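# Two robots move a tube tray and sort its tubes

## Task

Carry the tray from the staging bench over to the work bench and sort the tray's tubes by the dot on each cap: tubes with an orange dot go into the blue rack, tubes with a white dot go into the green rack. Every tube must be pushed fully down into its rack slot, and no tube may ever touch the floor, or the task fails. The bottles that belong to the tray must finish upright inside it. The tray must finish resting on the work bench with nothing hanging past the bench edge. One or both robots may be used. At the end every robot must have released its grip and backed away. A robot that falls or is left tilted fails the task, and anything held in place only by a robot at the end does not count.

## Robot and tools

Robots: r1 and r2 are identical Hello Robot Stretch 3 units. Each has a two-wheeled base (0.33 m long, 0.34 m wide) with a passive rear omni wheel, a lift on a mast, and one telescoping arm that extends to the robot's RIGHT side. The base cannot strafe; to move the gripper forward or back you drive the base. Spinning in place pivots about the point between the drive wheels, 0.05 m behind the front edge; with the arm in and wrist folded the swept radius is 0.28 m, larger with the wrist unfolded.

Frames: each robot reports in its own base frame (origin on the floor between drive wheels, x forward, y left, z up). hand_pose is the fingertip meeting point in that frame; with wrist joints at zero its x axis is up, y points back along the arm to the mast, z to the rear. Odometry frame is the base frame at scene start; base_odometry counts wheel turns only, so slip looks like travel. Heading is positive left, -3.142 to 3.142. Relative positions of the two robots can only be judged from images, lidar_m, wrist_depth_mm and head_depth_mm.

execute_actions: argument actions is a list holding one action (or empty, which just returns state and pictures). The action is an object keyed by robot name, "r1" and/or "r2"; each robot's entry may have base, joints, contact_limits. base takes exactly one command, an offset from where the base last measured itself: translate_m in metres (-1 to 1, positive forward) or rotate_rad in radians (-3.2 to 3.2, positive counter-clockwise/left). joints are absolute targets by name: lift_m 0 to 1.1 (arm height on mast), arm_m 0 to 0.52 (extension), wrist_yaw_rad -1.345 to 4.42 (0 along the arm, positive toward the robot's front, 3.0 folded over the base), wrist_pitch_rad -1.57 to 0.451 (0 level, negative tips fingers down), wrist_roll_rad -2.911 to 2.911 (0 fingers side by side), gripper_m -0.089 to 0.179 (wider when higher; actual fingertip gap is 0.007 less near closed, 0.025 less wide open, zero below 0.007), head_pan_rad -3.953 to 1.73 (-1.57 looks along the arm), head_tilt_rad -1.53 to 0.419 (negative looks down). contact_limits: {"arm_m": effort percent 1 to 100} stops the arm motion at that effort (contact_stop) and caps its holding force until the next action. All motions in the action start at once. Optional cameras picks image sources (r1_/r2_ head_camera, nav_camera, wrist_camera, or "all"; omitted means all, [] none). Unknown keys or out-of-range numbers cause the whole call to be rejected. A joint, base or robot left out may keep pushing toward an earlier target. One action lasts at most 15 s. If a result reports a stop, later calls in the same reply are skipped.

wait: seconds 0 to 10; returns state and images with nothing new commanded. zoom_image: camera name plus region [x0, y0, x1, y1] in pixels from the top-left of that camera's latest full image, at most 504x504. finished_scene: scene number; ends the scene permanently after the last command is held.

Result lines: base_status and joint_status say how each commanded motion ended: done (for the base, wheels turned as ordered even if slipping), off_target (stopped short, may still push), contact_stop, time_out, torque_fault (old target dropped). After a contact_stop the lift or arm goes slack until recommanded; a slack lift may sink under load or keep pressing. on_its_own covers uncommanded parts; "held at" is the held target, not position, and effort outside rest range suggests pushing or carrying. motor_effort is percent of max, positive toward higher values, bracket is the peak (noisy, biased). Positive wheel effort pushes forward. lidar_m: 12 distances in metres, 30-degree sectors counter-clockwise from straight ahead (4th left, 7th behind, 10th right), plane 0.17 m up, range 0.15 to 12, '-' nothing; misses clear objects and thin legs, sees the other robot, own body can block sectors 5, 6, 9, 10. wrist_depth_mm (45 to 1000) and head_depth_mm (280 to 4000, sideways image) are 7x7 median depth grids from top left. base_tilt in degrees, positive forward/right, with a fixed bias up to about 4. turned_by_wheels and turned_by_imu give turn since last result. Camera calibration lines give K, distortion and T_world_to_cam relative to the carrying robot's base frame, with small errors.

Gripping: command gripper_m below the object's width to grasp; release by going at least 0.02 above the touch value. Neither reading nor 'done' confirms a hold; check images. Overly hard squeezes trigger a stall guard and may let things slip; send a new value to re-squeeze.

Speed: the base runs at 0.30 m/s and 1.9 rad/s only when stowed (lift_m under 0.30, arm_m under 0.03, wrist_yaw_rad over 2.54); otherwise 0.10 m/s and 0.63 rad/s.

Avoid: folding or unfolding the wrist unless lift_m is 0.32 to 0.95, pitch -0.4 and roll near 0 (folded, lift may go to 0.25); yaw below -0.4 without pitch at -0.5 or lower. Robots pressing each other fails the run; any base contact plus a few mm more is hard. Travel differs between robots by up to 2.5 cm per metre, which strains shared loads and can tip them. Arm pushes with the gripper above about 0.45 m, repeated pushes, driving while holding something fixed, or snagging furniture (especially reversing) can tip a robot; undo in small steps, pull the gripper free, lower lift to about 0.2. Wrist servos overloaded for seconds shut off for 10 s. Never let tubes reach the floor; avoid drops, slams and hard pushes. A loose object may occasionally get a brief nudge.

Each tool is called after ">>>" as name(argument=value, ...) on one line, values as JSON.

## Session

>>> execute_actions(actions=[])

Scene clock: 0.00 s.
r1.base_odometry: x=+0.000 y=+0.000 heading=+0.000 (m, m, rad; r1's odometry frame)
r1.turned_by_wheels: +0.000 (rad since the last result)
r1.turned_by_imu: +0.000 (rad since the last result)
r1.base_tilt: forward=-1.4 right=+1.7 (deg)
r1.lidar_m: 2.72 2.40 1.36 1.16 1.15 1.31 2.21 2.18 1.05 1.62 2.59 1.45
r1.head_depth_mm: 2288 3392 - - 2059 1612 2096 / 2264 3387 - - 2151 2931 2190 / 2236 3344 - - 2766 3252 2225 / 2224 3233 - - - 3095 2244 / 2196 3199 - - - 3284 2253 / 2174 3415 - - - 3339 2267 / 2161 3388 - - - 3370 2278
r1.base_status: not commanded
r1.joint_positions: lift_m=+0.481 arm_m=-0.001 wrist_yaw_rad=+2.809 wrist_pitch_rad=-0.448 wrist_roll_rad=-0.013 gripper_m=+0.037 head_pan_rad=+0.007 head_tilt_rad=+0.010
r1.joint_status: not commanded
r1.motor_effort: left_wheel=+0 right_wheel=+0 lift_m=+23 arm_m=+0 wrist_yaw_rad=+0 wrist_pitch_rad=+8 wrist_roll_rad=+0 gripper_m=+0 head_pan_rad=-1 head_tilt_rad=+2 (%)
r1.hand_pose: x=+0.0507 y=+0.0643 z=+0.4872 quat_wxyz=(+0.269, +0.701, +0.043, +0.659) (m; r1's base frame)
r1.wrist_depth_mm: - 968 - - - - - / - - - - - - - / - - - - - - - / 979 - - - - - - / 879 - 848 874 892 869 862 / 733 - 743 723 739 716 719 / 621 605 608 617 599 614 604
r2.base_odometry: x=+0.000 y=+0.000 heading=+0.000 (m, m, rad; r2's odometry frame)
r2.turned_by_wheels: +0.000 (rad since the last result)
r2.turned_by_imu: +0.000 (rad since the last result)
r2.base_tilt: forward=+0.0 right=-0.8 (deg)
r2.lidar_m: 1.28 1.22 2.65 1.56 1.94 2.17 1.16 0.97 0.96 1.08 1.75 4.05
r2.head_depth_mm: 1910 3002 - - - 2707 1883 / 1909 2978 - - - 2603 1890 / 1888 2705 - - 2143 2786 1834 / 1865 2687 - - 1948 2516 1922 / 1853 2672 - - 2043 1517 1931 / 1845 2851 - - - 1303 1969 / 1826 2805 - - - 1248 1724
r2.base_status: not commanded
r2.joint_positions: lift_m=+0.570 arm_m=+0.002 wrist_yaw_rad=+2.921 wrist_pitch_rad=-0.458 wrist_roll_rad=+0.015 gripper_m=+0.037 head_pan_rad=-0.017 head_tilt_rad=-0.014
r2.joint_status: not commanded
r2.motor_effort: left_wheel=-1 right_wheel=+0 lift_m=+34 arm_m=-1 wrist_yaw_rad=+0 wrist_pitch_rad=+4 wrist_roll_rad=+0 gripper_m=+0 head_pan_rad=+0 head_tilt_rad=+3 (%)
r2.hand_pose: x=+0.0268 y=+0.0668 z=+0.5736 quat_wxyz=(+0.237, +0.707, +0.082, +0.662) (m; r2's base frame)
r2.wrist_depth_mm: - - - - - - - / - - - - - - - / - - - - - - - / - - - - - - - / - - - - - - - / 913 871 - 886 908 866 863 / 784 777 - 755 739 755 751
pictures: r1_head_camera (sideways: a quarter turn clockwise sets it upright), r1_nav_camera (sideways: a quarter turn counterclockwise sets it upright), r1_wrist_camera, r2_head_camera (sideways: a quarter turn clockwise sets it upright), r2_nav_camera (sideways: a quarter turn counterclockwise sets it upright), r2_wrist_camera
Images, in order (width x height): r1_head_camera 896x504, r1_nav_camera 672x504, r1_wrist_camera 644x364, r2_head_camera 896x504, r2_nav_camera 672x504, r2_wrist_camera 644x364.

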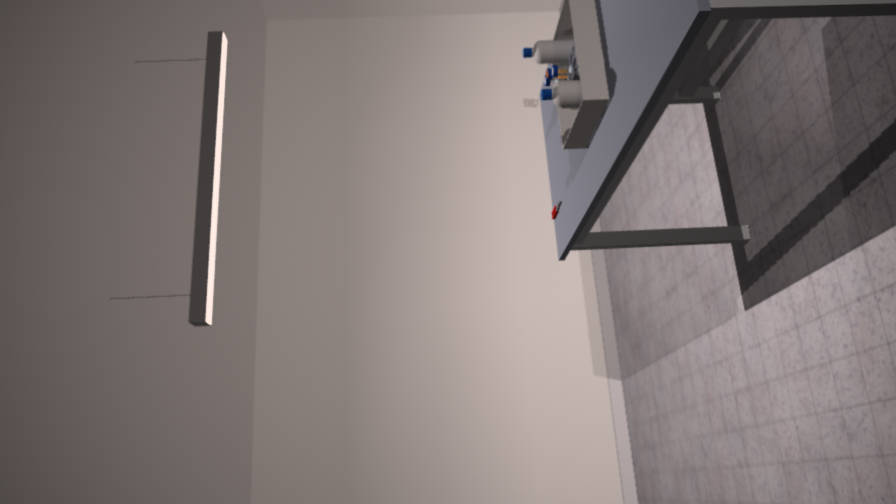

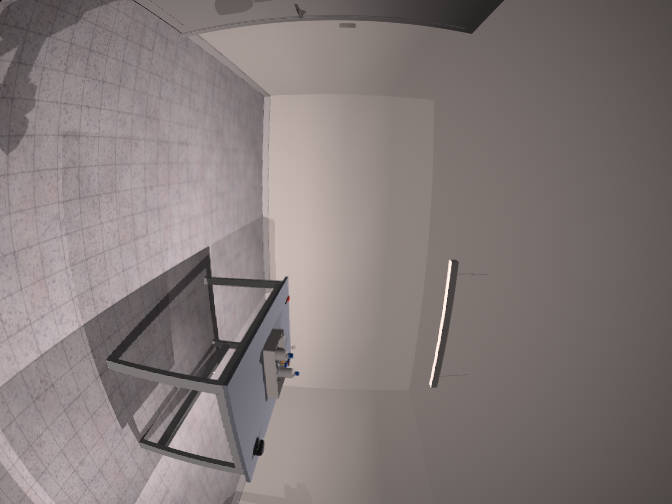

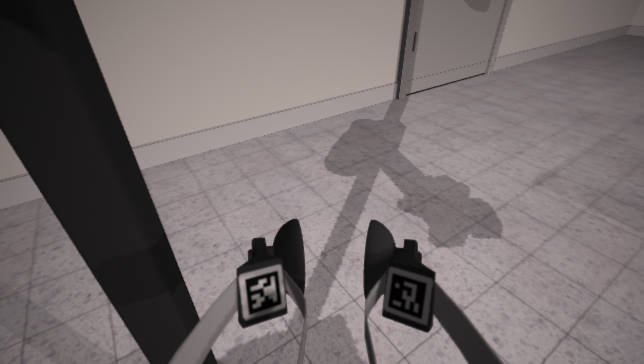

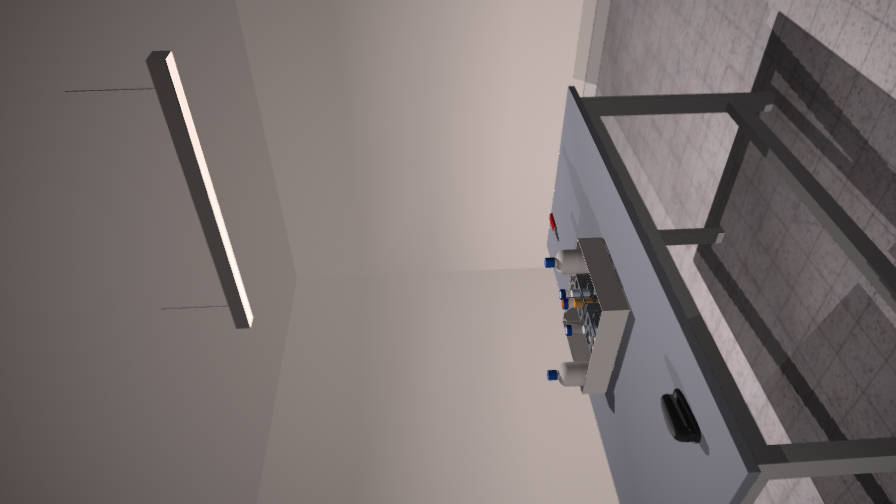

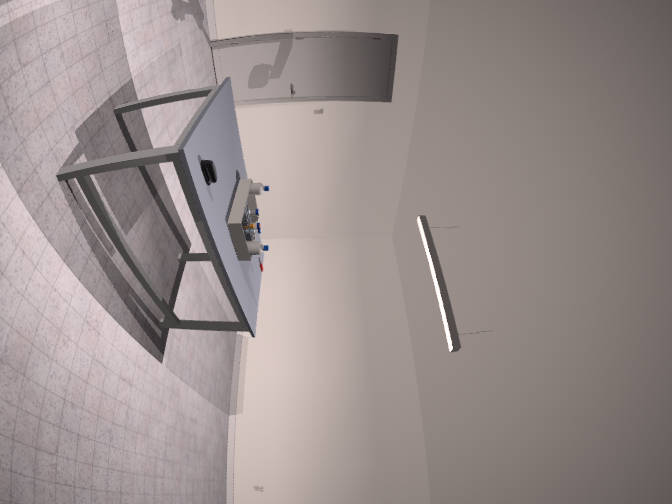

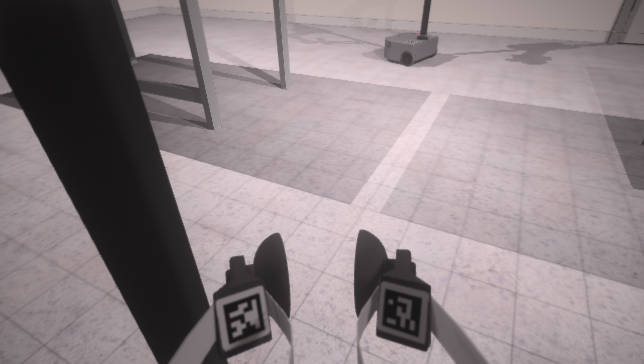

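>>> execute_actions(actions=[{"r1":{"joints":{"head_pan_rad":-2.1,"head_tilt_rad":-0.5,"lift_m":0.28}},"r2":{"joints":{"head_pan_rad":1.72,"head_tilt_rad":-0.4,"lift_m":0.28}}}], cameras=["r1_head_camera","r1_nav_camera","r2_head_camera","r2_nav_camera"])

>>> execute_actions(actions=[{"r1":{"joints":{"head_pan_rad":-0.3,"head_tilt_rad":-0.5}},"r2":{"joints":{"head_pan_rad":0.2,"head_tilt_rad":-0.5}}}], cameras=["r1_head_camera","r2_head_camera"])

Scene clock: 7.13 s.
r1.base_odometry: x=+0.000 y=+0.000 heading=+0.000 (m, m, rad; r1's odometry frame)
r1.turned_by_wheels: +0.000 (rad since the last result)
r1.turned_by_imu: +0.001 (rad since the last result)
r1.base_tilt: forward=-1.4 right=+1.6 (deg)
r1.lidar_m: 2.72 2.40 1.36 1.15 1.15 1.32 2.21 2.18 1.05 1.63 2.58 1.45
r1.head_depth_mm: 3925 - 3262 2423 1934 1554 1307 / - - 3270 2489 1943 1565 1311 / - - 1833 2546 1943 1563 1312 / - - 1598 2548 1949 1568 1320 / - - 1504 2344 1952 1576 1320 / - - 1525 1206 1778 1512 1321 / 3793 - 1435 1970 1975 1595 1319
r1.base_status: not commanded
r1.joint_positions: lift_m=+0.280 arm_m=-0.001 wrist_yaw_rad=+2.809 wrist_pitch_rad=-0.449 wrist_roll_rad=-0.013 gripper_m=+0.037 head_pan_rad=-2.093 head_tilt_rad=-0.493
r1.joint_status: all done
r1.motor_effort: left_wheel=+0(0) right_wheel=+0(0) lift_m=+19(21) arm_m=+0(1) wrist_yaw_rad=+1(0) wrist_pitch_rad=+8(9) wrist_roll_rad=+0(0) gripper_m=+0(0) head_pan_rad=-4(41) head_tilt_rad=-4(43) (%)
r1.hand_pose: x=+0.0507 y=+0.0642 z=+0.2860 quat_wxyz=(+0.269, +0.701, +0.043, +0.659) (m; r1's base frame)
r1.wrist_depth_mm: - 963 - - - - - / - - - - - - - / - 944 974 950 949 923 932 / 687 734 717 715 702 706 715 / 580 - 575 574 589 572 563 / 491 - 499 479 492 481 476 / 435 - - 415 402 409 411
r2.base_odometry: x=+0.000 y=+0.000 heading=+0.000 (m, m, rad; r2's odometry frame)
r2.turned_by_wheels: +0.000 (rad since the last result)
r2.turned_by_imu: -0.002 (rad since the last result)
r2.base_tilt: forward=+0.1 right=-0.6 (deg)
r2.lidar_m: 1.28 1.21 2.65 1.55 1.95 2.17 1.16 0.97 0.96 1.08 1.76 4.07
r2.head_depth_mm: 3470 3649 - 2966 2094 1595 1292 / 3799 - - 2853 2119 1605 1293 / - - - 2860 2098 1608 1309 / - - 2411 1725 1967 1610 1306 / - - 2447 3139 2150 1629 1318 / - - - 3168 2156 1673 - / - - - - - - -
r2.base_status: not commanded
r2.joint_positions: lift_m=+0.281 arm_m=+0.002 wrist_yaw_rad=+2.921 wrist_pitch_rad=-0.459 wrist_roll_rad=+0.015 gripper_m=+0.037 head_pan_rad=+1.706 head_tilt_rad=-0.395
r2.joint_status: all done
joint sent to its limit — the command would take r2.head_pan_rad past its upper limit, so that joint was sent only as far as its limit.
r2.motor_effort: left_wheel=-1(1) right_wheel=+0(0) lift_m=+20(31) arm_m=-1(1) wrist_yaw_rad=+0(0) wrist_pitch_rad=+4(4) wrist_roll_rad=+0(0) gripper_m=+0(0) head_pan_rad=+5(49) head_tilt_rad=-3(32) (%)
r2.hand_pose: x=+0.0268 y=+0.0668 z=+0.2842 quat_wxyz=(+0.237, +0.707, +0.082, +0.662) (m; r2's base frame)
r2.wrist_depth_mm: - - - - - - - / - - - - - - - / - - - 967 964 934 926 / 778 - 753 745 745 726 723 / 622 - 622 611 608 600 594 / 522 506 - 531 525 510 504 / 469 - - 444 428 438 434
pictures: r1_head_camera (sideways: a quarter turn clockwise sets it upright), r1_nav_camera (sideways: a quarter turn counterclockwise sets it upright), r2_head_camera (sideways: a quarter turn clockwise sets it upright), r2_nav_camera (sideways: a quarter turn counterclockwise sets it upright)
camera_calibration (this result's frames):
r1_head_camera: T_world_to_cam=[[0.299923, 0.401714, -0.865259, 1.14127], [0.831988, -0.553914, 0.0312247, -0.044027], [-0.466735, -0.72925, -0.500352, 0.615144], [0, 0, 0, 1]] pos_world=[-0.0185541, -0.034258, 1.29666]
r1_nav_camera: T_world_to_cam=[[-0.222997, -0.462927, 0.857888, -1.07539], [-0.896404, 0.443196, 0.00614543, 0.0480377], [-0.383057, -0.767643, -0.5138, 0.626481], [0, 0, 0, 1]] pos_world=[0.0432298, -0.0382048, 1.24416]
r2_head_camera: T_world_to_cam=[[0.0394532, -0.438759, -0.897738, 1.19284], [-0.993235, -0.115421, 0.0127605, -0.0143453], [-0.109216, 0.891161, -0.440345, 0.530694], [0, 0, 0, 1]] pos_world=[-0.00334918, 0.0487796, 1.30473]
r2_nav_camera: T_world_to_cam=[[-0.0360934, 0.363252, 0.930992, -1.17171], [0.995329, 0.0965374, 0.000920966, 0.0501615], [-0.0895409, 0.926676, -0.36504, 0.433926], [0, 0, 0, 1]] pos_world=[-0.0533641, 0.0186758, 1.24921]
Images, in order (width x height): r1_head_camera 896x504, r1_nav_camera 672x504, r2_head_camera 896x504, r2_nav_camera 672x504.

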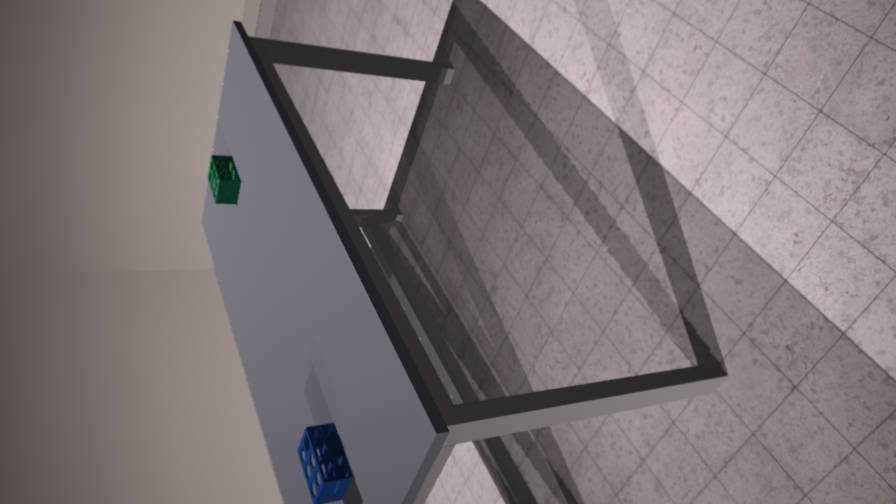

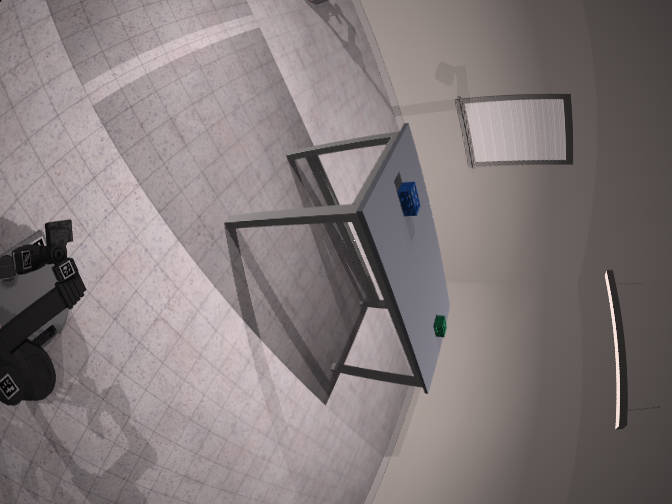

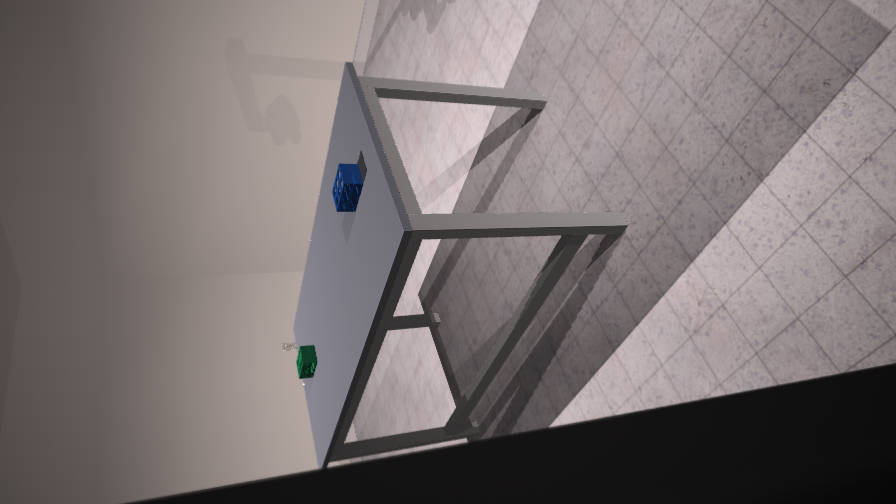

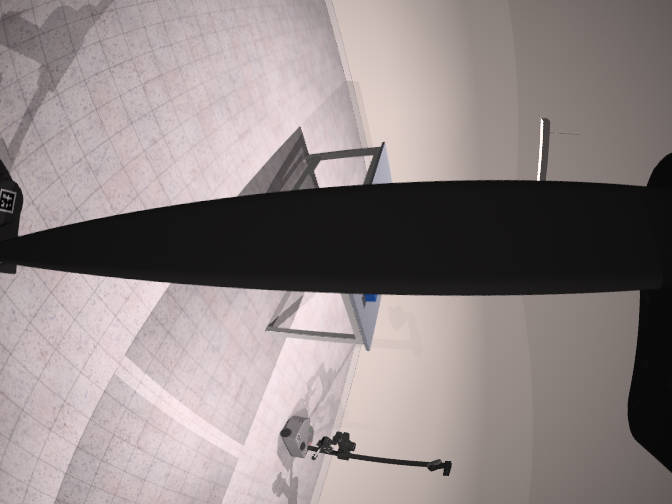

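Scene clock: 8.60 s.
r1.base_odometry: x=+0.000 y=+0.000 heading=+0.000 (m, m, rad; r1's odometry frame)
r1.turned_by_wheels: +0.000 (rad since the last result)
r1.turned_by_imu: +0.000 (rad since the last result)
r1.base_tilt: forward=-1.4 right=+1.7 (deg)
r1.lidar_m: 2.72 2.40 1.36 1.16 1.15 1.31 2.21 2.19 1.05 1.63 2.59 1.45
r1.head_depth_mm: 3894 - 3244 2500 1924 1557 1308 / - - 3110 2328 1931 1565 1310 / - - 1823 2444 1938 1570 1311 / - - 1605 2336 1884 1576 1314 / - 2241 2990 2559 1951 1577 1321 / - 2771 3548 2540 1965 1570 1326 / - - 3528 2582 1979 1591 1319
r1.base_status: not commanded
r1.joint_positions: lift_m=+0.280 arm_m=-0.001 wrist_yaw_rad=+2.809 wrist_pitch_rad=-0.449 wrist_roll_rad=-0.013 gripper_m=+0.037 head_pan_rad=-0.307 head_tilt_rad=-0.493
r1.joint_status: all done
r1.motor_effort: left_wheel=+0(0) right_wheel=+0(0) lift_m=+20(19) arm_m=+1(1) wrist_yaw_rad=+1(1) wrist_pitch_rad=+8(8) wrist_roll_rad=+0(0) gripper_m=+0(0) head_pan_rad=+4(42) head_tilt_rad=-4(5) (%)
r1.hand_pose: x=+0.0507 y=+0.0642 z=+0.2860 quat_wxyz=(+0.269, +0.701, +0.043, +0.659) (m; r1's base frame)
r1.wrist_depth_mm: - 939 - - - - - / - - - - - - - / - 951 951 921 955 948 910 / 681 718 721 709 709 711 700 / 584 - 576 568 590 569 570 / 484 - 497 483 494 484 474 / 436 - - 412 401 411 410
r2.base_odometry: x=+0.000 y=+0.000 heading=+0.000 (m, m, rad; r2's odometry frame)
r2.turned_by_wheels: +0.000 (rad since the last result)
r2.turned_by_imu: +0.000 (rad since the last result)
r2.base_tilt: forward=+0.0 right=-0.8 (deg)
r2.lidar_m: 1.29 1.21 2.65 1.56 1.95 2.17 1.16 0.97 0.97 1.08 1.76 4.05
r2.head_depth_mm: - - 2107 2345 1855 1467 1214 / - - 1742 2514 1844 1482 1218 / - - 1646 2510 1795 1480 1219 / - - 1654 2437 1750 1485 1229 / 3609 - 1673 1390 1753 1491 1235 / 3336 3678 1712 2459 1898 1494 1243 / 3156 3408 3524 2622 1908 1511 1247
r2.base_status: not commanded
r2.joint_positions: lift_m=+0.281 arm_m=+0.002 wrist_yaw_rad=+2.921 wrist_pitch_rad=-0.459 wrist_roll_rad=+0.015 gripper_m=+0.037 head_pan_rad=+0.207 head_tilt_rad=-0.494
r2.joint_status: all done
r2.motor_effort: left_wheel=-1(1) right_wheel=+0(0) lift_m=+20(20) arm_m=-1(1) wrist_yaw_rad=+0(0) wrist_pitch_rad=+4(4) wrist_roll_rad=+0(0) gripper_m=+0(0) head_pan_rad=-5(47) head_tilt_rad=-3(16) (%)
r2.hand_pose: x=+0.0268 y=+0.0668 z=+0.2842 quat_wxyz=(+0.237, +0.707, +0.082, +0.662) (m; r2's base frame)
r2.wrist_depth_mm: - - - - - - - / - - - - - - - / - - 983 971 963 944 934 / 779 - 748 750 737 724 730 / 626 - 619 615 608 597 592 / 529 510 - 527 522 505 504 / 463 - - 442 430 438 434
pictures: r1_head_camera (sideways: a quarter turn clockwise sets it upright), r2_head_camera (sideways: a quarter turn clockwise sets it upright)
camera_calibration (this result's frames):
r1_head_camera: T_world_to_cam=[[-0.456446, 0.207424, -0.865235, 1.14586], [0.363862, 0.93093, 0.0312216, -0.0411674], [0.811949, -0.300575, -0.500393, 0.607397], [0, 0, 0, 1]] pos_world=[0.0448253, -0.0167859, 1.29666]
r2_head_camera: T_world_to_cam=[[-0.519359, -0.0886393, -0.849947, 1.13392], [-0.185311, 0.982621, 0.0107586, -0.0166659], [0.834222, 0.163092, -0.526759, 0.637379], [0, 0, 0, 1]] pos_world=[0.0541062, 0.0129343, 1.29969]
Images, in order (width x height): r1_head_camera 896x504, r2_head_camera 896x504.

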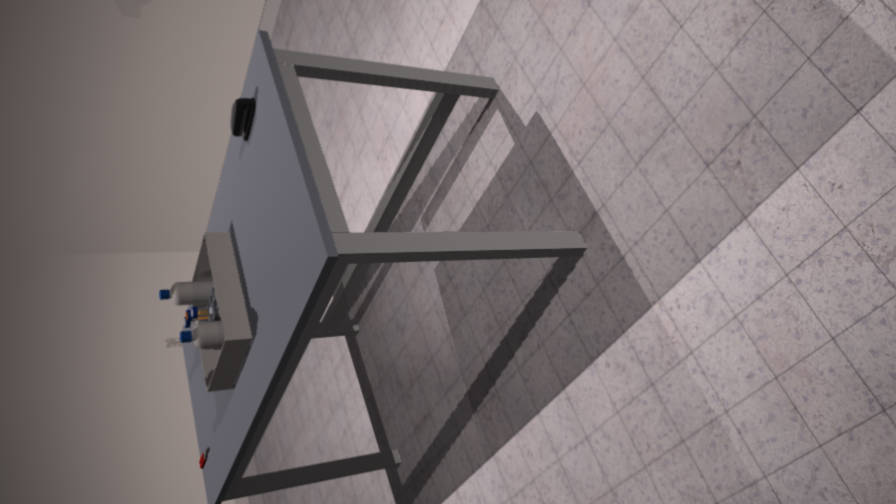

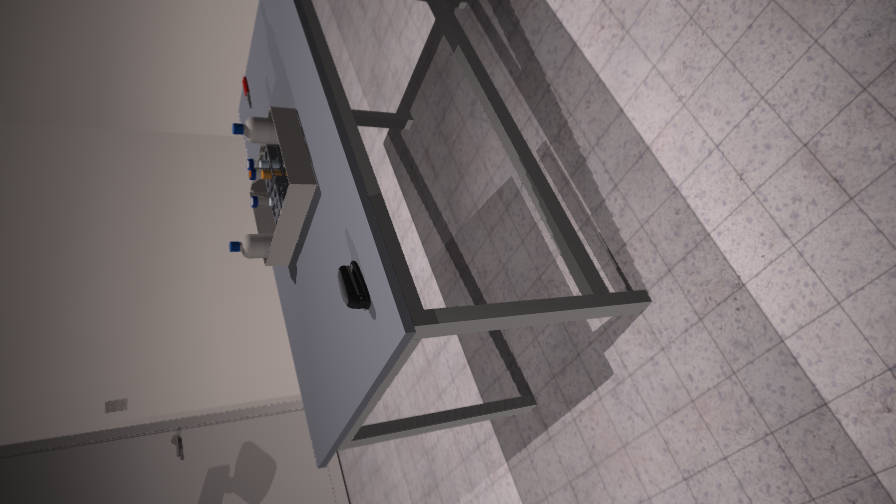

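>>> execute_actions(actions=[{"r1":{"base":{"translate_m":1}},"r2":{"base":{"rotate_rad":-0.26}}}], cameras=[])

>>> execute_actions(actions=[{"r1":{"base":{"translate_m":0.9}},"r2":{"base":{"translate_m":1}}}], cameras=[])

>>> execute_actions(actions=[{"r1":{"base":{"rotate_rad":0.3},"joints":{"head_pan_rad":-1.57,"head_tilt_rad":-0.8}},"r2":{"base":{"translate_m":0.48}}}], cameras=[])

>>> execute_actions(actions=[{"r2":{"base":{"rotate_rad":2.66},"joints":{"head_pan_rad":-1.57,"head_tilt_rad":-0.8}}}], cameras=["r1_head_camera","r1_nav_camera","r2_head_camera","r2_nav_camera"])

Scene clock: 14.77 s.
r1.base_odometry: x=+1.000 y=+0.000 heading=+0.000 (m, m, rad; r1's odometry frame)
r1.turned_by_wheels: +0.000 (rad since the last result)
r1.turned_by_imu: +0.001 (rad since the last result)
r1.base_tilt: forward=-1.4 right=+1.7 (deg)
r1.lidar_m: 1.73 3.05 1.68 1.44 1.44 1.64 2.76 1.64 1.97 2.30 0.62 1.41
r1.head_depth_mm: 3563 3800 1381 1024 841 1556 1313 / 3912 - 1402 1030 1752 1567 1315 / - - 1155 1029 1936 1569 1313 / - - 1393 1140 1937 1571 1315 / 3912 - 1491 2353 1965 1581 1309 / 3689 3956 1613 2564 1954 1580 1320 / 3443 3751 3171 2490 1960 1579 1324
r1.base_status: done
r1.joint_positions: lift_m=+0.280 arm_m=-0.001 wrist_yaw_rad=+2.809 wrist_pitch_rad=-0.449 wrist_roll_rad=-0.013 gripper_m=+0.037 head_pan_rad=-0.307 head_tilt_rad=-0.494
r1.joint_status: not commanded
r1.motor_effort: left_wheel=+0(10) right_wheel=+1(6) lift_m=+20(20) arm_m=+0(0) wrist_yaw_rad=+0(1) wrist_pitch_rad=+9(9) wrist_roll_rad=+0(0) gripper_m=+0(0) head_pan_rad=+4(3) head_tilt_rad=-3(3) (%)
r1.hand_pose: x=+0.0507 y=+0.0642 z=+0.2859 quat_wxyz=(+0.269, +0.701, +0.043, +0.658) (m; r1's base frame)
r1.wrist_depth_mm: - - - - - - - / - - - - - - - / - 985 972 928 947 916 926 / 694 722 718 722 702 717 692 / 579 - 576 572 591 568 570 / 480 - 500 474 495 477 473 / 438 - - 415 401 407 409
r2.base_odometry: x=+0.000 y=+0.000 heading=-0.260 (m, m, rad; r2's odometry frame)
r2.turned_by_wheels: -0.260 (rad since the last result)
r2.turned_by_imu: -0.256 (rad since the last result)
r2.base_tilt: forward=-0.1 right=-0.8 (deg)
r2.lidar_m: 1.60 1.22 2.34 2.04 2.42 4.60 1.46 1.02 0.97 0.99 1.30 3.09
r2.head_depth_mm: 3483 3689 3802 2501 1852 1467 1212 / 3636 - 3579 2458 1859 1474 1219 / - - 2343 2369 1872 1473 1228 / - - 1963 2526 1870 1478 1235 / - - 1661 2540 1808 1487 1238 / - - 1700 2343 1907 1503 1230 / 3655 3895 1724 1293 1762 1496 1249
r2.base_status: done
r2.joint_positions: lift_m=+0.281 arm_m=+0.002 wrist_yaw_rad=+2.921 wrist_pitch_rad=-0.459 wrist_roll_rad=+0.015 gripper_m=+0.037 head_pan_rad=+0.207 head_tilt_rad=-0.494
r2.joint_status: not commanded
r2.motor_effort: left_wheel=+1(5) right_wheel=-2(6) lift_m=+20(20) arm_m=-1(1) wrist_yaw_rad=+0(0) wrist_pitch_rad=+4(5) wrist_roll_rad=+0(0) gripper_m=+0(0) head_pan_rad=-4(3) head_tilt_rad=-3(3) (%)
r2.hand_pose: x=+0.0268 y=+0.0668 z=+0.2842 quat_wxyz=(+0.237, +0.707, +0.082, +0.662) (m; r2's base frame)
r2.wrist_depth_mm: - - - - - - - / - - - - - - - / - - 996 977 941 944 931 / 780 - 770 750 747 741 721 / 625 - 618 611 607 596 600 / 532 507 - 529 522 509 502 / 466 - - 438 429 437 438
pictures: none
No camera images: the call's "cameras" was empty. Leave "cameras" out to get every camera's image.

Scene clock: 19.93 s.
r1.base_odometry: x=+1.900 y=+0.000 heading=+0.000 (m, m, rad; r1's odometry frame)
r1.turned_by_wheels: +0.000 (rad since the last result)
r1.turned_by_imu: +0.001 (rad since the last result)
r1.base_tilt: forward=-1.5 right=+1.7 (deg)
r1.lidar_m: 0.83 2.84 2.00 1.68 1.68 1.94 3.24 0.70 0.70 0.98 0.98 1.12
r1.head_depth_mm: 3306 3598 3625 1023 785 635 535 / 3601 3931 3644 1025 788 638 576 / 3461 3835 3683 1027 791 655 1314 / 3248 3480 3615 1035 794 1451 1321 / 2984 3240 3457 1038 827 1493 1310 / 2787 3006 3256 2550 1092 1532 1318 / 2620 2831 3046 2587 1959 1582 1330
r1.base_status: done
r1.joint_positions: lift_m=+0.280 arm_m=-0.001 wrist_yaw_rad=+2.809 wrist_pitch_rad=-0.449 wrist_roll_rad=-0.013 gripper_m=+0.037 head_pan_rad=-0.307 head_tilt_rad=-0.495
r1.joint_status: not commanded
r1.motor_effort: left_wheel=+0(9) right_wheel=+0(6) lift_m=+20(20) arm_m=+0(1) wrist_yaw_rad=+0(0) wrist_pitch_rad=+9(9) wrist_roll_rad=+0(0) gripper_m=+0(0) head_pan_rad=+3(3) head_tilt_rad=-3(3) (%)
r1.hand_pose: x=+0.0507 y=+0.0641 z=+0.2859 quat_wxyz=(+0.269, +0.701, +0.043, +0.658) (m; r1's base frame)
r1.wrist_depth_mm: - - - - - - - / - - - - - - - / - 970 951 932 909 929 915 / 701 728 721 719 707 709 705 / 585 - 579 572 585 575 567 / 487 - 502 484 492 474 475 / 435 - - 412 403 409 407
r2.base_odometry: x=+0.966 y=-0.257 heading=-0.260 (m, m, rad; r2's odometry frame)
r2.turned_by_wheels: +0.000 (rad since the last result)
r2.turned_by_imu: -0.003 (rad since the last result)
r2.base_tilt: forward=+0.0 right=-0.7 (deg)
r2.lidar_m: 0.94 0.66 0.62 0.64 2.12 2.11 2.12 1.49 1.41 1.44 1.90 3.19
r2.head_depth_mm: 2702 2895 3132 2455 1836 1468 1217 / 2871 3104 3336 2514 1855 1474 1229 / 3074 3372 3589 1423 1690 1477 1225 / 3305 3722 3834 1172 1866 1403 1229 / 3508 - - 1073 1822 1496 1203 / 3567 3787 3836 1026 893 1500 1154 / 3230 3432 3498 948 821 1514 1241
r2.base_status: done
r2.joint_positions: lift_m=+0.281 arm_m=+0.002 wrist_yaw_rad=+2.921 wrist_pitch_rad=-0.459 wrist_roll_rad=+0.015 gripper_m=+0.037 head_pan_rad=+0.207 head_tilt_rad=-0.495
r2.joint_status: not commanded
r2.motor_effort: left_wheel=+1(6) right_wheel=-2(4) lift_m=+20(20) arm_m=-2(1) wrist_yaw_rad=+0(0) wrist_pitch_rad=+4(4) wrist_roll_rad=+0(0) gripper_m=+0(0) head_pan_rad=-3(3) head_tilt_rad=-3(3) (%)
r2.hand_pose: x=+0.0268 y=+0.0668 z=+0.2841 quat_wxyz=(+0.237, +0.707, +0.082, +0.662) (m; r2's base frame)
r2.wrist_depth_mm: - - - - - - - / - - - - - - - / - - 928 906 851 843 628 / 783 - 754 747 744 726 728 / 628 - 609 614 601 602 589 / 526 505 - 530 521 507 505 / 469 - - 443 428 442 434
pictures: none
No camera images: the call's "cameras" was empty. Leave "cameras" out to get every camera's image.

Scene clock: 23.33 s.
r1.base_odometry: x=+1.900 y=+0.000 heading=+0.300 (m, m, rad; r1's odometry frame)
r1.turned_by_wheels: +0.300 (rad since the last result)
r1.turned_by_imu: +0.299 (rad since the last result)
r1.base_tilt: forward=-1.4 right=+1.6 (deg)
r1.lidar_m: 2.85 2.39 1.76 1.68 1.73 2.43 2.41 0.70 1.01 0.98 1.02 0.83
r1.head_depth_mm: 2923 1046 842 701 602 1305 1160 / 2905 1049 843 701 602 1306 1159 / 2869 1052 795 670 601 1307 1167 / 2736 1052 763 656 602 1287 1173 / 2826 1053 786 671 601 1285 1160 / 2864 804 764 670 603 1281 1161 / 2811 1056 785 665 603 1287 1157
r1.base_status: done
r1.joint_positions: lift_m=+0.280 arm_m=-0.001 wrist_yaw_rad=+2.809 wrist_pitch_rad=-0.449 wrist_roll_rad=-0.013 gripper_m=+0.037 head_pan_rad=-1.563 head_tilt_rad=-0.790
r1.joint_status: all done
r1.motor_effort: left_wheel=-3(11) right_wheel=+2(6) lift_m=+20(19) arm_m=+0(1) wrist_yaw_rad=+0(0) wrist_pitch_rad=+9(9) wrist_roll_rad=+1(0) gripper_m=+0(0) head_pan_rad=-4(41) head_tilt_rad=-7(36) (%)
r1.hand_pose: x=+0.0507 y=+0.0641 z=+0.2859 quat_wxyz=(+0.269, +0.701, +0.043, +0.658) (m; r1's base frame)
r1.wrist_depth_mm: - - - - - - - / - - - - - - - / - 945 951 927 931 950 922 / 690 725 708 703 709 708 702 / 584 - 576 580 595 575 568 / 486 - 494 484 493 476 475 / 432 - - 414 402 412 408
r2.base_odometry: x=+1.430 y=-0.380 heading=-0.260 (m, m, rad; r2's odometry frame)
r2.turned_by_wheels: +0.000 (rad since the last result)
r2.turned_by_imu: -0.002 (rad since the last result)
r2.base_tilt: forward=-0.1 right=-0.7 (deg)
r2.lidar_m: 0.62 0.43 0.41 0.42 0.55 2.48 2.45 1.71 1.62 1.66 2.18 2.79
r2.head_depth_mm: 2336 2534 2768 2491 1842 1460 1212 / 2517 2687 2975 2508 1863 1481 1216 / 2675 2949 3146 2528 1015 1205 1199 / 2854 3123 3421 1064 809 1481 1140 / 3145 3506 3652 1074 788 1374 1234 / 3275 3461 3663 1081 791 624 1201 / 3015 3195 3392 1088 794 627 557
r2.base_status: done
r2.joint_positions: lift_m=+0.281 arm_m=+0.002 wrist_yaw_rad=+2.921 wrist_pitch_rad=-0.459 wrist_roll_rad=+0.015 gripper_m=+0.037 head_pan_rad=+0.207 head_tilt_rad=-0.495
r2.joint_status: not commanded
r2.motor_effort: left_wheel=+1(6) right_wheel=-2(5) lift_m=+20(20) arm_m=-1(1) wrist_yaw_rad=-1(0) wrist_pitch_rad=+4(4) wrist_roll_rad=+0(0) gripper_m=+1(0) head_pan_rad=-3(4) head_tilt_rad=-3(2) (%)
r2.hand_pose: x=+0.0268 y=+0.0668 z=+0.2841 quat_wxyz=(+0.237, +0.707, +0.082, +0.662) (m; r2's base frame)
r2.wrist_depth_mm: - - - - - - - / - - - - - - - / - 589 573 543 968 939 935 / 718 - 730 685 678 490 455 / 628 - 619 615 608 600 587 / 525 502 - 525 523 505 508 / 466 - - 441 431 438 437
pictures: none
No camera images: the call's "cameras" was empty. Leave "cameras" out to get every camera's image.

Scene clock: 26.23 s.
r1.base_odometry: x=+1.900 y=+0.000 heading=+0.300 (m, m, rad; r1's odometry frame)
r1.turned_by_wheels: +0.000 (rad since the last result)
r1.turned_by_imu: +0.000 (rad since the last result)
r1.base_tilt: forward=-1.4 right=+1.6 (deg)
r1.lidar_m: 2.84 2.39 1.76 1.68 1.73 2.42 2.41 0.70 1.02 0.98 1.02 0.83
r1.head_depth_mm: 2931 1051 841 700 602 1305 1157 / 2911 1051 841 702 601 1300 1160 / 2862 1047 794 670 601 1306 1169 / 2889 1057 762 657 601 1280 1179 / 2807 1054 784 671 602 1283 1159 / 2852 806 764 671 603 1282 1157 / 2817 1053 786 663 602 1279 1162
r1.base_status: not commanded
r1.joint_positions: lift_m=+0.280 arm_m=-0.001 wrist_yaw_rad=+2.809 wrist_pitch_rad=-0.449 wrist_roll_rad=-0.013 gripper_m=+0.037 head_pan_rad=-1.563 head_tilt_rad=-0.790
r1.joint_status: not commanded
r1.motor_effort: left_wheel=-3(3) right_wheel=+2(2) lift_m=+20(20) arm_m=+0(0) wrist_yaw_rad=+0(1) wrist_pitch_rad=+9(9) wrist_roll_rad=+0(0) gripper_m=+0(0) head_pan_rad=-4(4) head_tilt_rad=-6(7) (%)
r1.hand_pose: x=+0.0507 y=+0.0641 z=+0.2859 quat_wxyz=(+0.269, +0.701, +0.043, +0.658) (m; r1's base frame)
r1.wrist_depth_mm: - - - - - - - / - - - - - - - / - 954 953 934 944 901 920 / 705 720 720 720 714 696 700 / 577 - 572 575 590 575 565 / 480 - 500 477 490 479 475 / 436 - - 417 402 409 405
r2.base_odometry: x=+1.430 y=-0.380 heading=+2.400 (m, m, rad; r2's odometry frame)
r2.turned_by_wheels: +2.660 (rad since the last result)
r2.turned_by_imu: +2.603 (rad since the last result)
r2.base_tilt: forward=+0.0 right=-0.6 (deg)
r2.lidar_m: 2.48 2.43 1.71 1.62 1.66 2.20 2.78 0.61 0.43 0.41 0.42 0.55
r2.head_depth_mm: 2691 2782 871 704 1341 1197 1088 / 2687 2812 874 703 1347 1203 1089 / 2644 2773 684 706 1358 1196 1116 / 2648 2806 822 703 640 1248 1118 / 2597 1460 838 698 641 1253 1097 / 2617 2794 849 696 645 1255 1096 / 2598 2788 893 718 630 1257 1095
r2.base_status: done
r2.joint_positions: lift_m=+0.281 arm_m=+0.002 wrist_yaw_rad=+2.921 wrist_pitch_rad=-0.459 wrist_roll_rad=+0.015 gripper_m=+0.037 head_pan_rad=-1.563 head_tilt_rad=-0.791
r2.joint_status: all done
r2.motor_effort: left_wheel=-2(6) right_wheel=+1(9) lift_m=+20(20) arm_m=-1(2) wrist_yaw_rad=+0(0) wrist_pitch_rad=+4(4) wrist_roll_rad=+0(0) gripper_m=+0(0) head_pan_rad=-3(50) head_tilt_rad=-5(31) (%)
r2.hand_pose: x=+0.0268 y=+0.0668 z=+0.2841 quat_wxyz=(+0.237, +0.707, +0.082, +0.662) (m; r2's base frame)
r2.wrist_depth_mm: - - - - - - - / - - - - - - - / - - 994 964 944 952 941 / 780 - 748 744 742 735 727 / 630 - 615 608 603 600 595 / 525 508 - 527 526 505 501 / 464 - - 445 428 437 436
pictures: r1_head_camera (sideways: a quarter turn clockwise sets it upright), r1_nav_camera (sideways: a quarter turn counterclockwise sets it upright), r2_head_camera (sideways: a quarter turn clockwise sets it upright), r2_nav_camera (sideways: a quarter turn counterclockwise sets it upright)
camera_calibration (this result's frames):
r1_head_camera: T_world_to_cam=[[0.0538345, 0.729534, -0.681823, 0.90366], [0.997919, -0.0635799, 0.0107635, -0.0183929], [-0.0354978, -0.680983, -0.731438, 0.913123], [0, 0, 0, 1]] pos_world=[0.00212035, -0.0385989, 1.28423]
r1_nav_camera: T_world_to_cam=[[0.0434606, -0.74066, 0.670473, -0.832729], [-0.99748, -0.0698406, -0.0124943, 0.0729199], [0.0560803, -0.668241, -0.741828, 0.920425], [0, 0, 0, 1]] pos_world=[0.0573093, 0.00338931, 1.24203]
r2_head_camera: T_world_to_cam=[[0.0143152, 0.752199, -0.65878, 0.881491], [0.999873, -0.0153531, 0.00419673, -0.0153498], [-0.00695757, -0.658757, -0.752324, 0.935921], [0, 0, 0, 1]] pos_world=[0.00924096, -0.0467472, 1.28489]
r2_nav_camera: T_world_to_cam=[[-0.00789214, -0.695509, 0.718474, -0.894781], [-0.999495, 0.0276094, 0.0157479, 0.0430313], [-0.0307894, -0.717987, -0.695375, 0.863351], [0, 0, 0, 1]] pos_world=[0.0625299, -0.00364075, 1.24255]
Images, in order (width x height): r1_head_camera 896x504, r1_nav_camera 672x504, r2_head_camera 896x504, r2_nav_camera 672x504.

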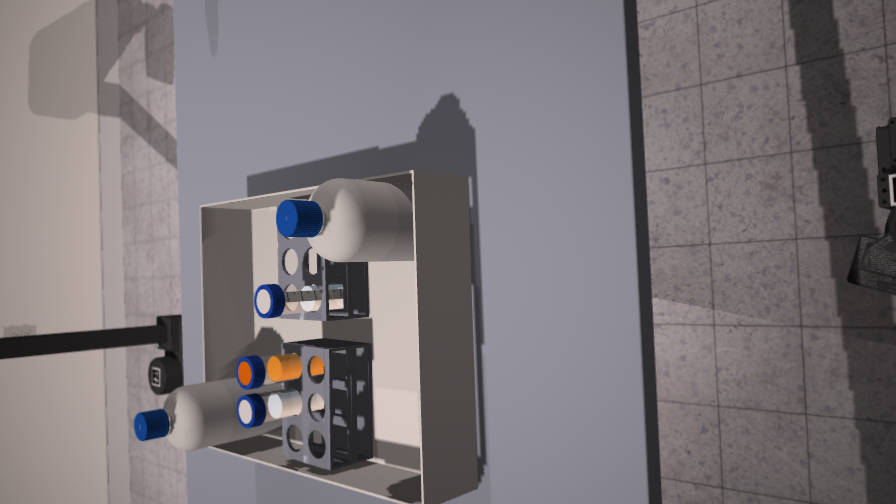

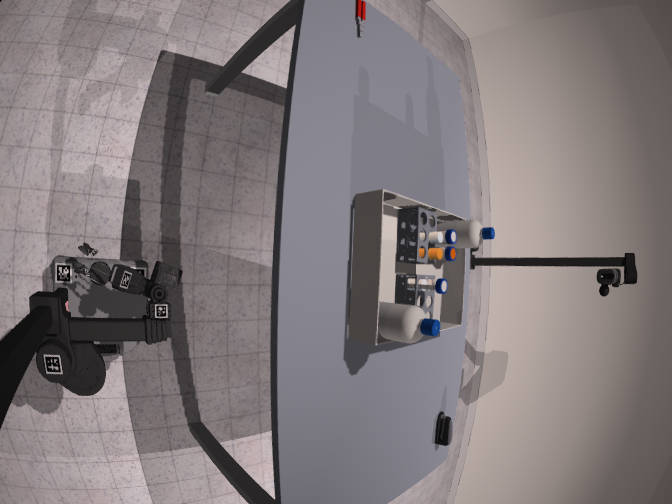

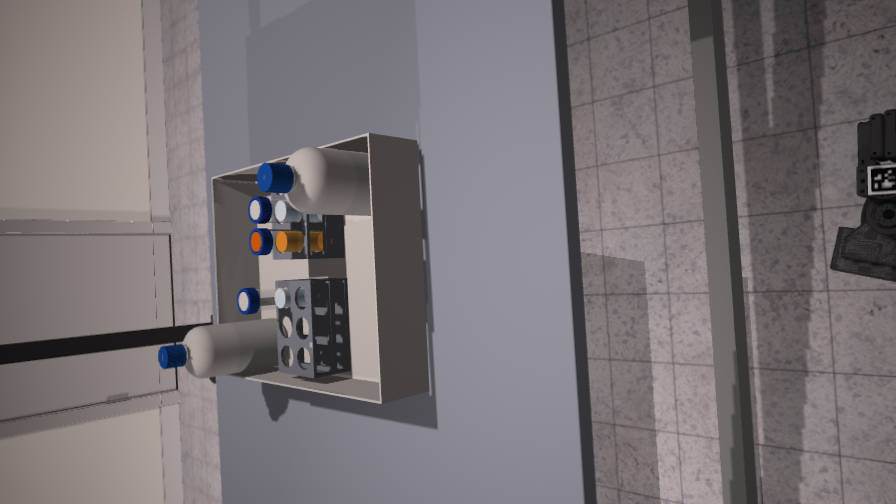

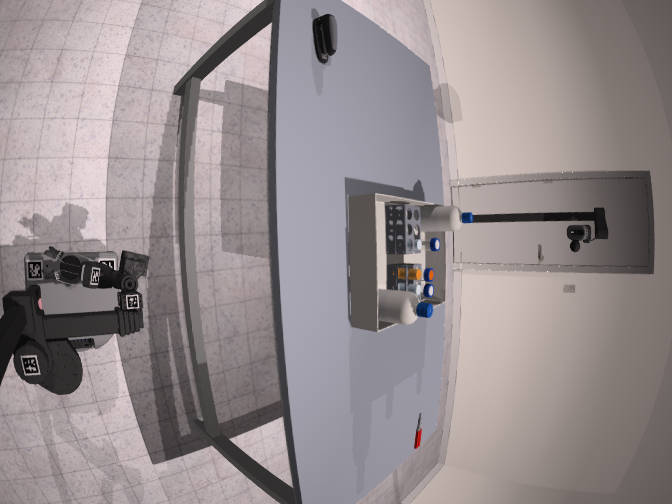

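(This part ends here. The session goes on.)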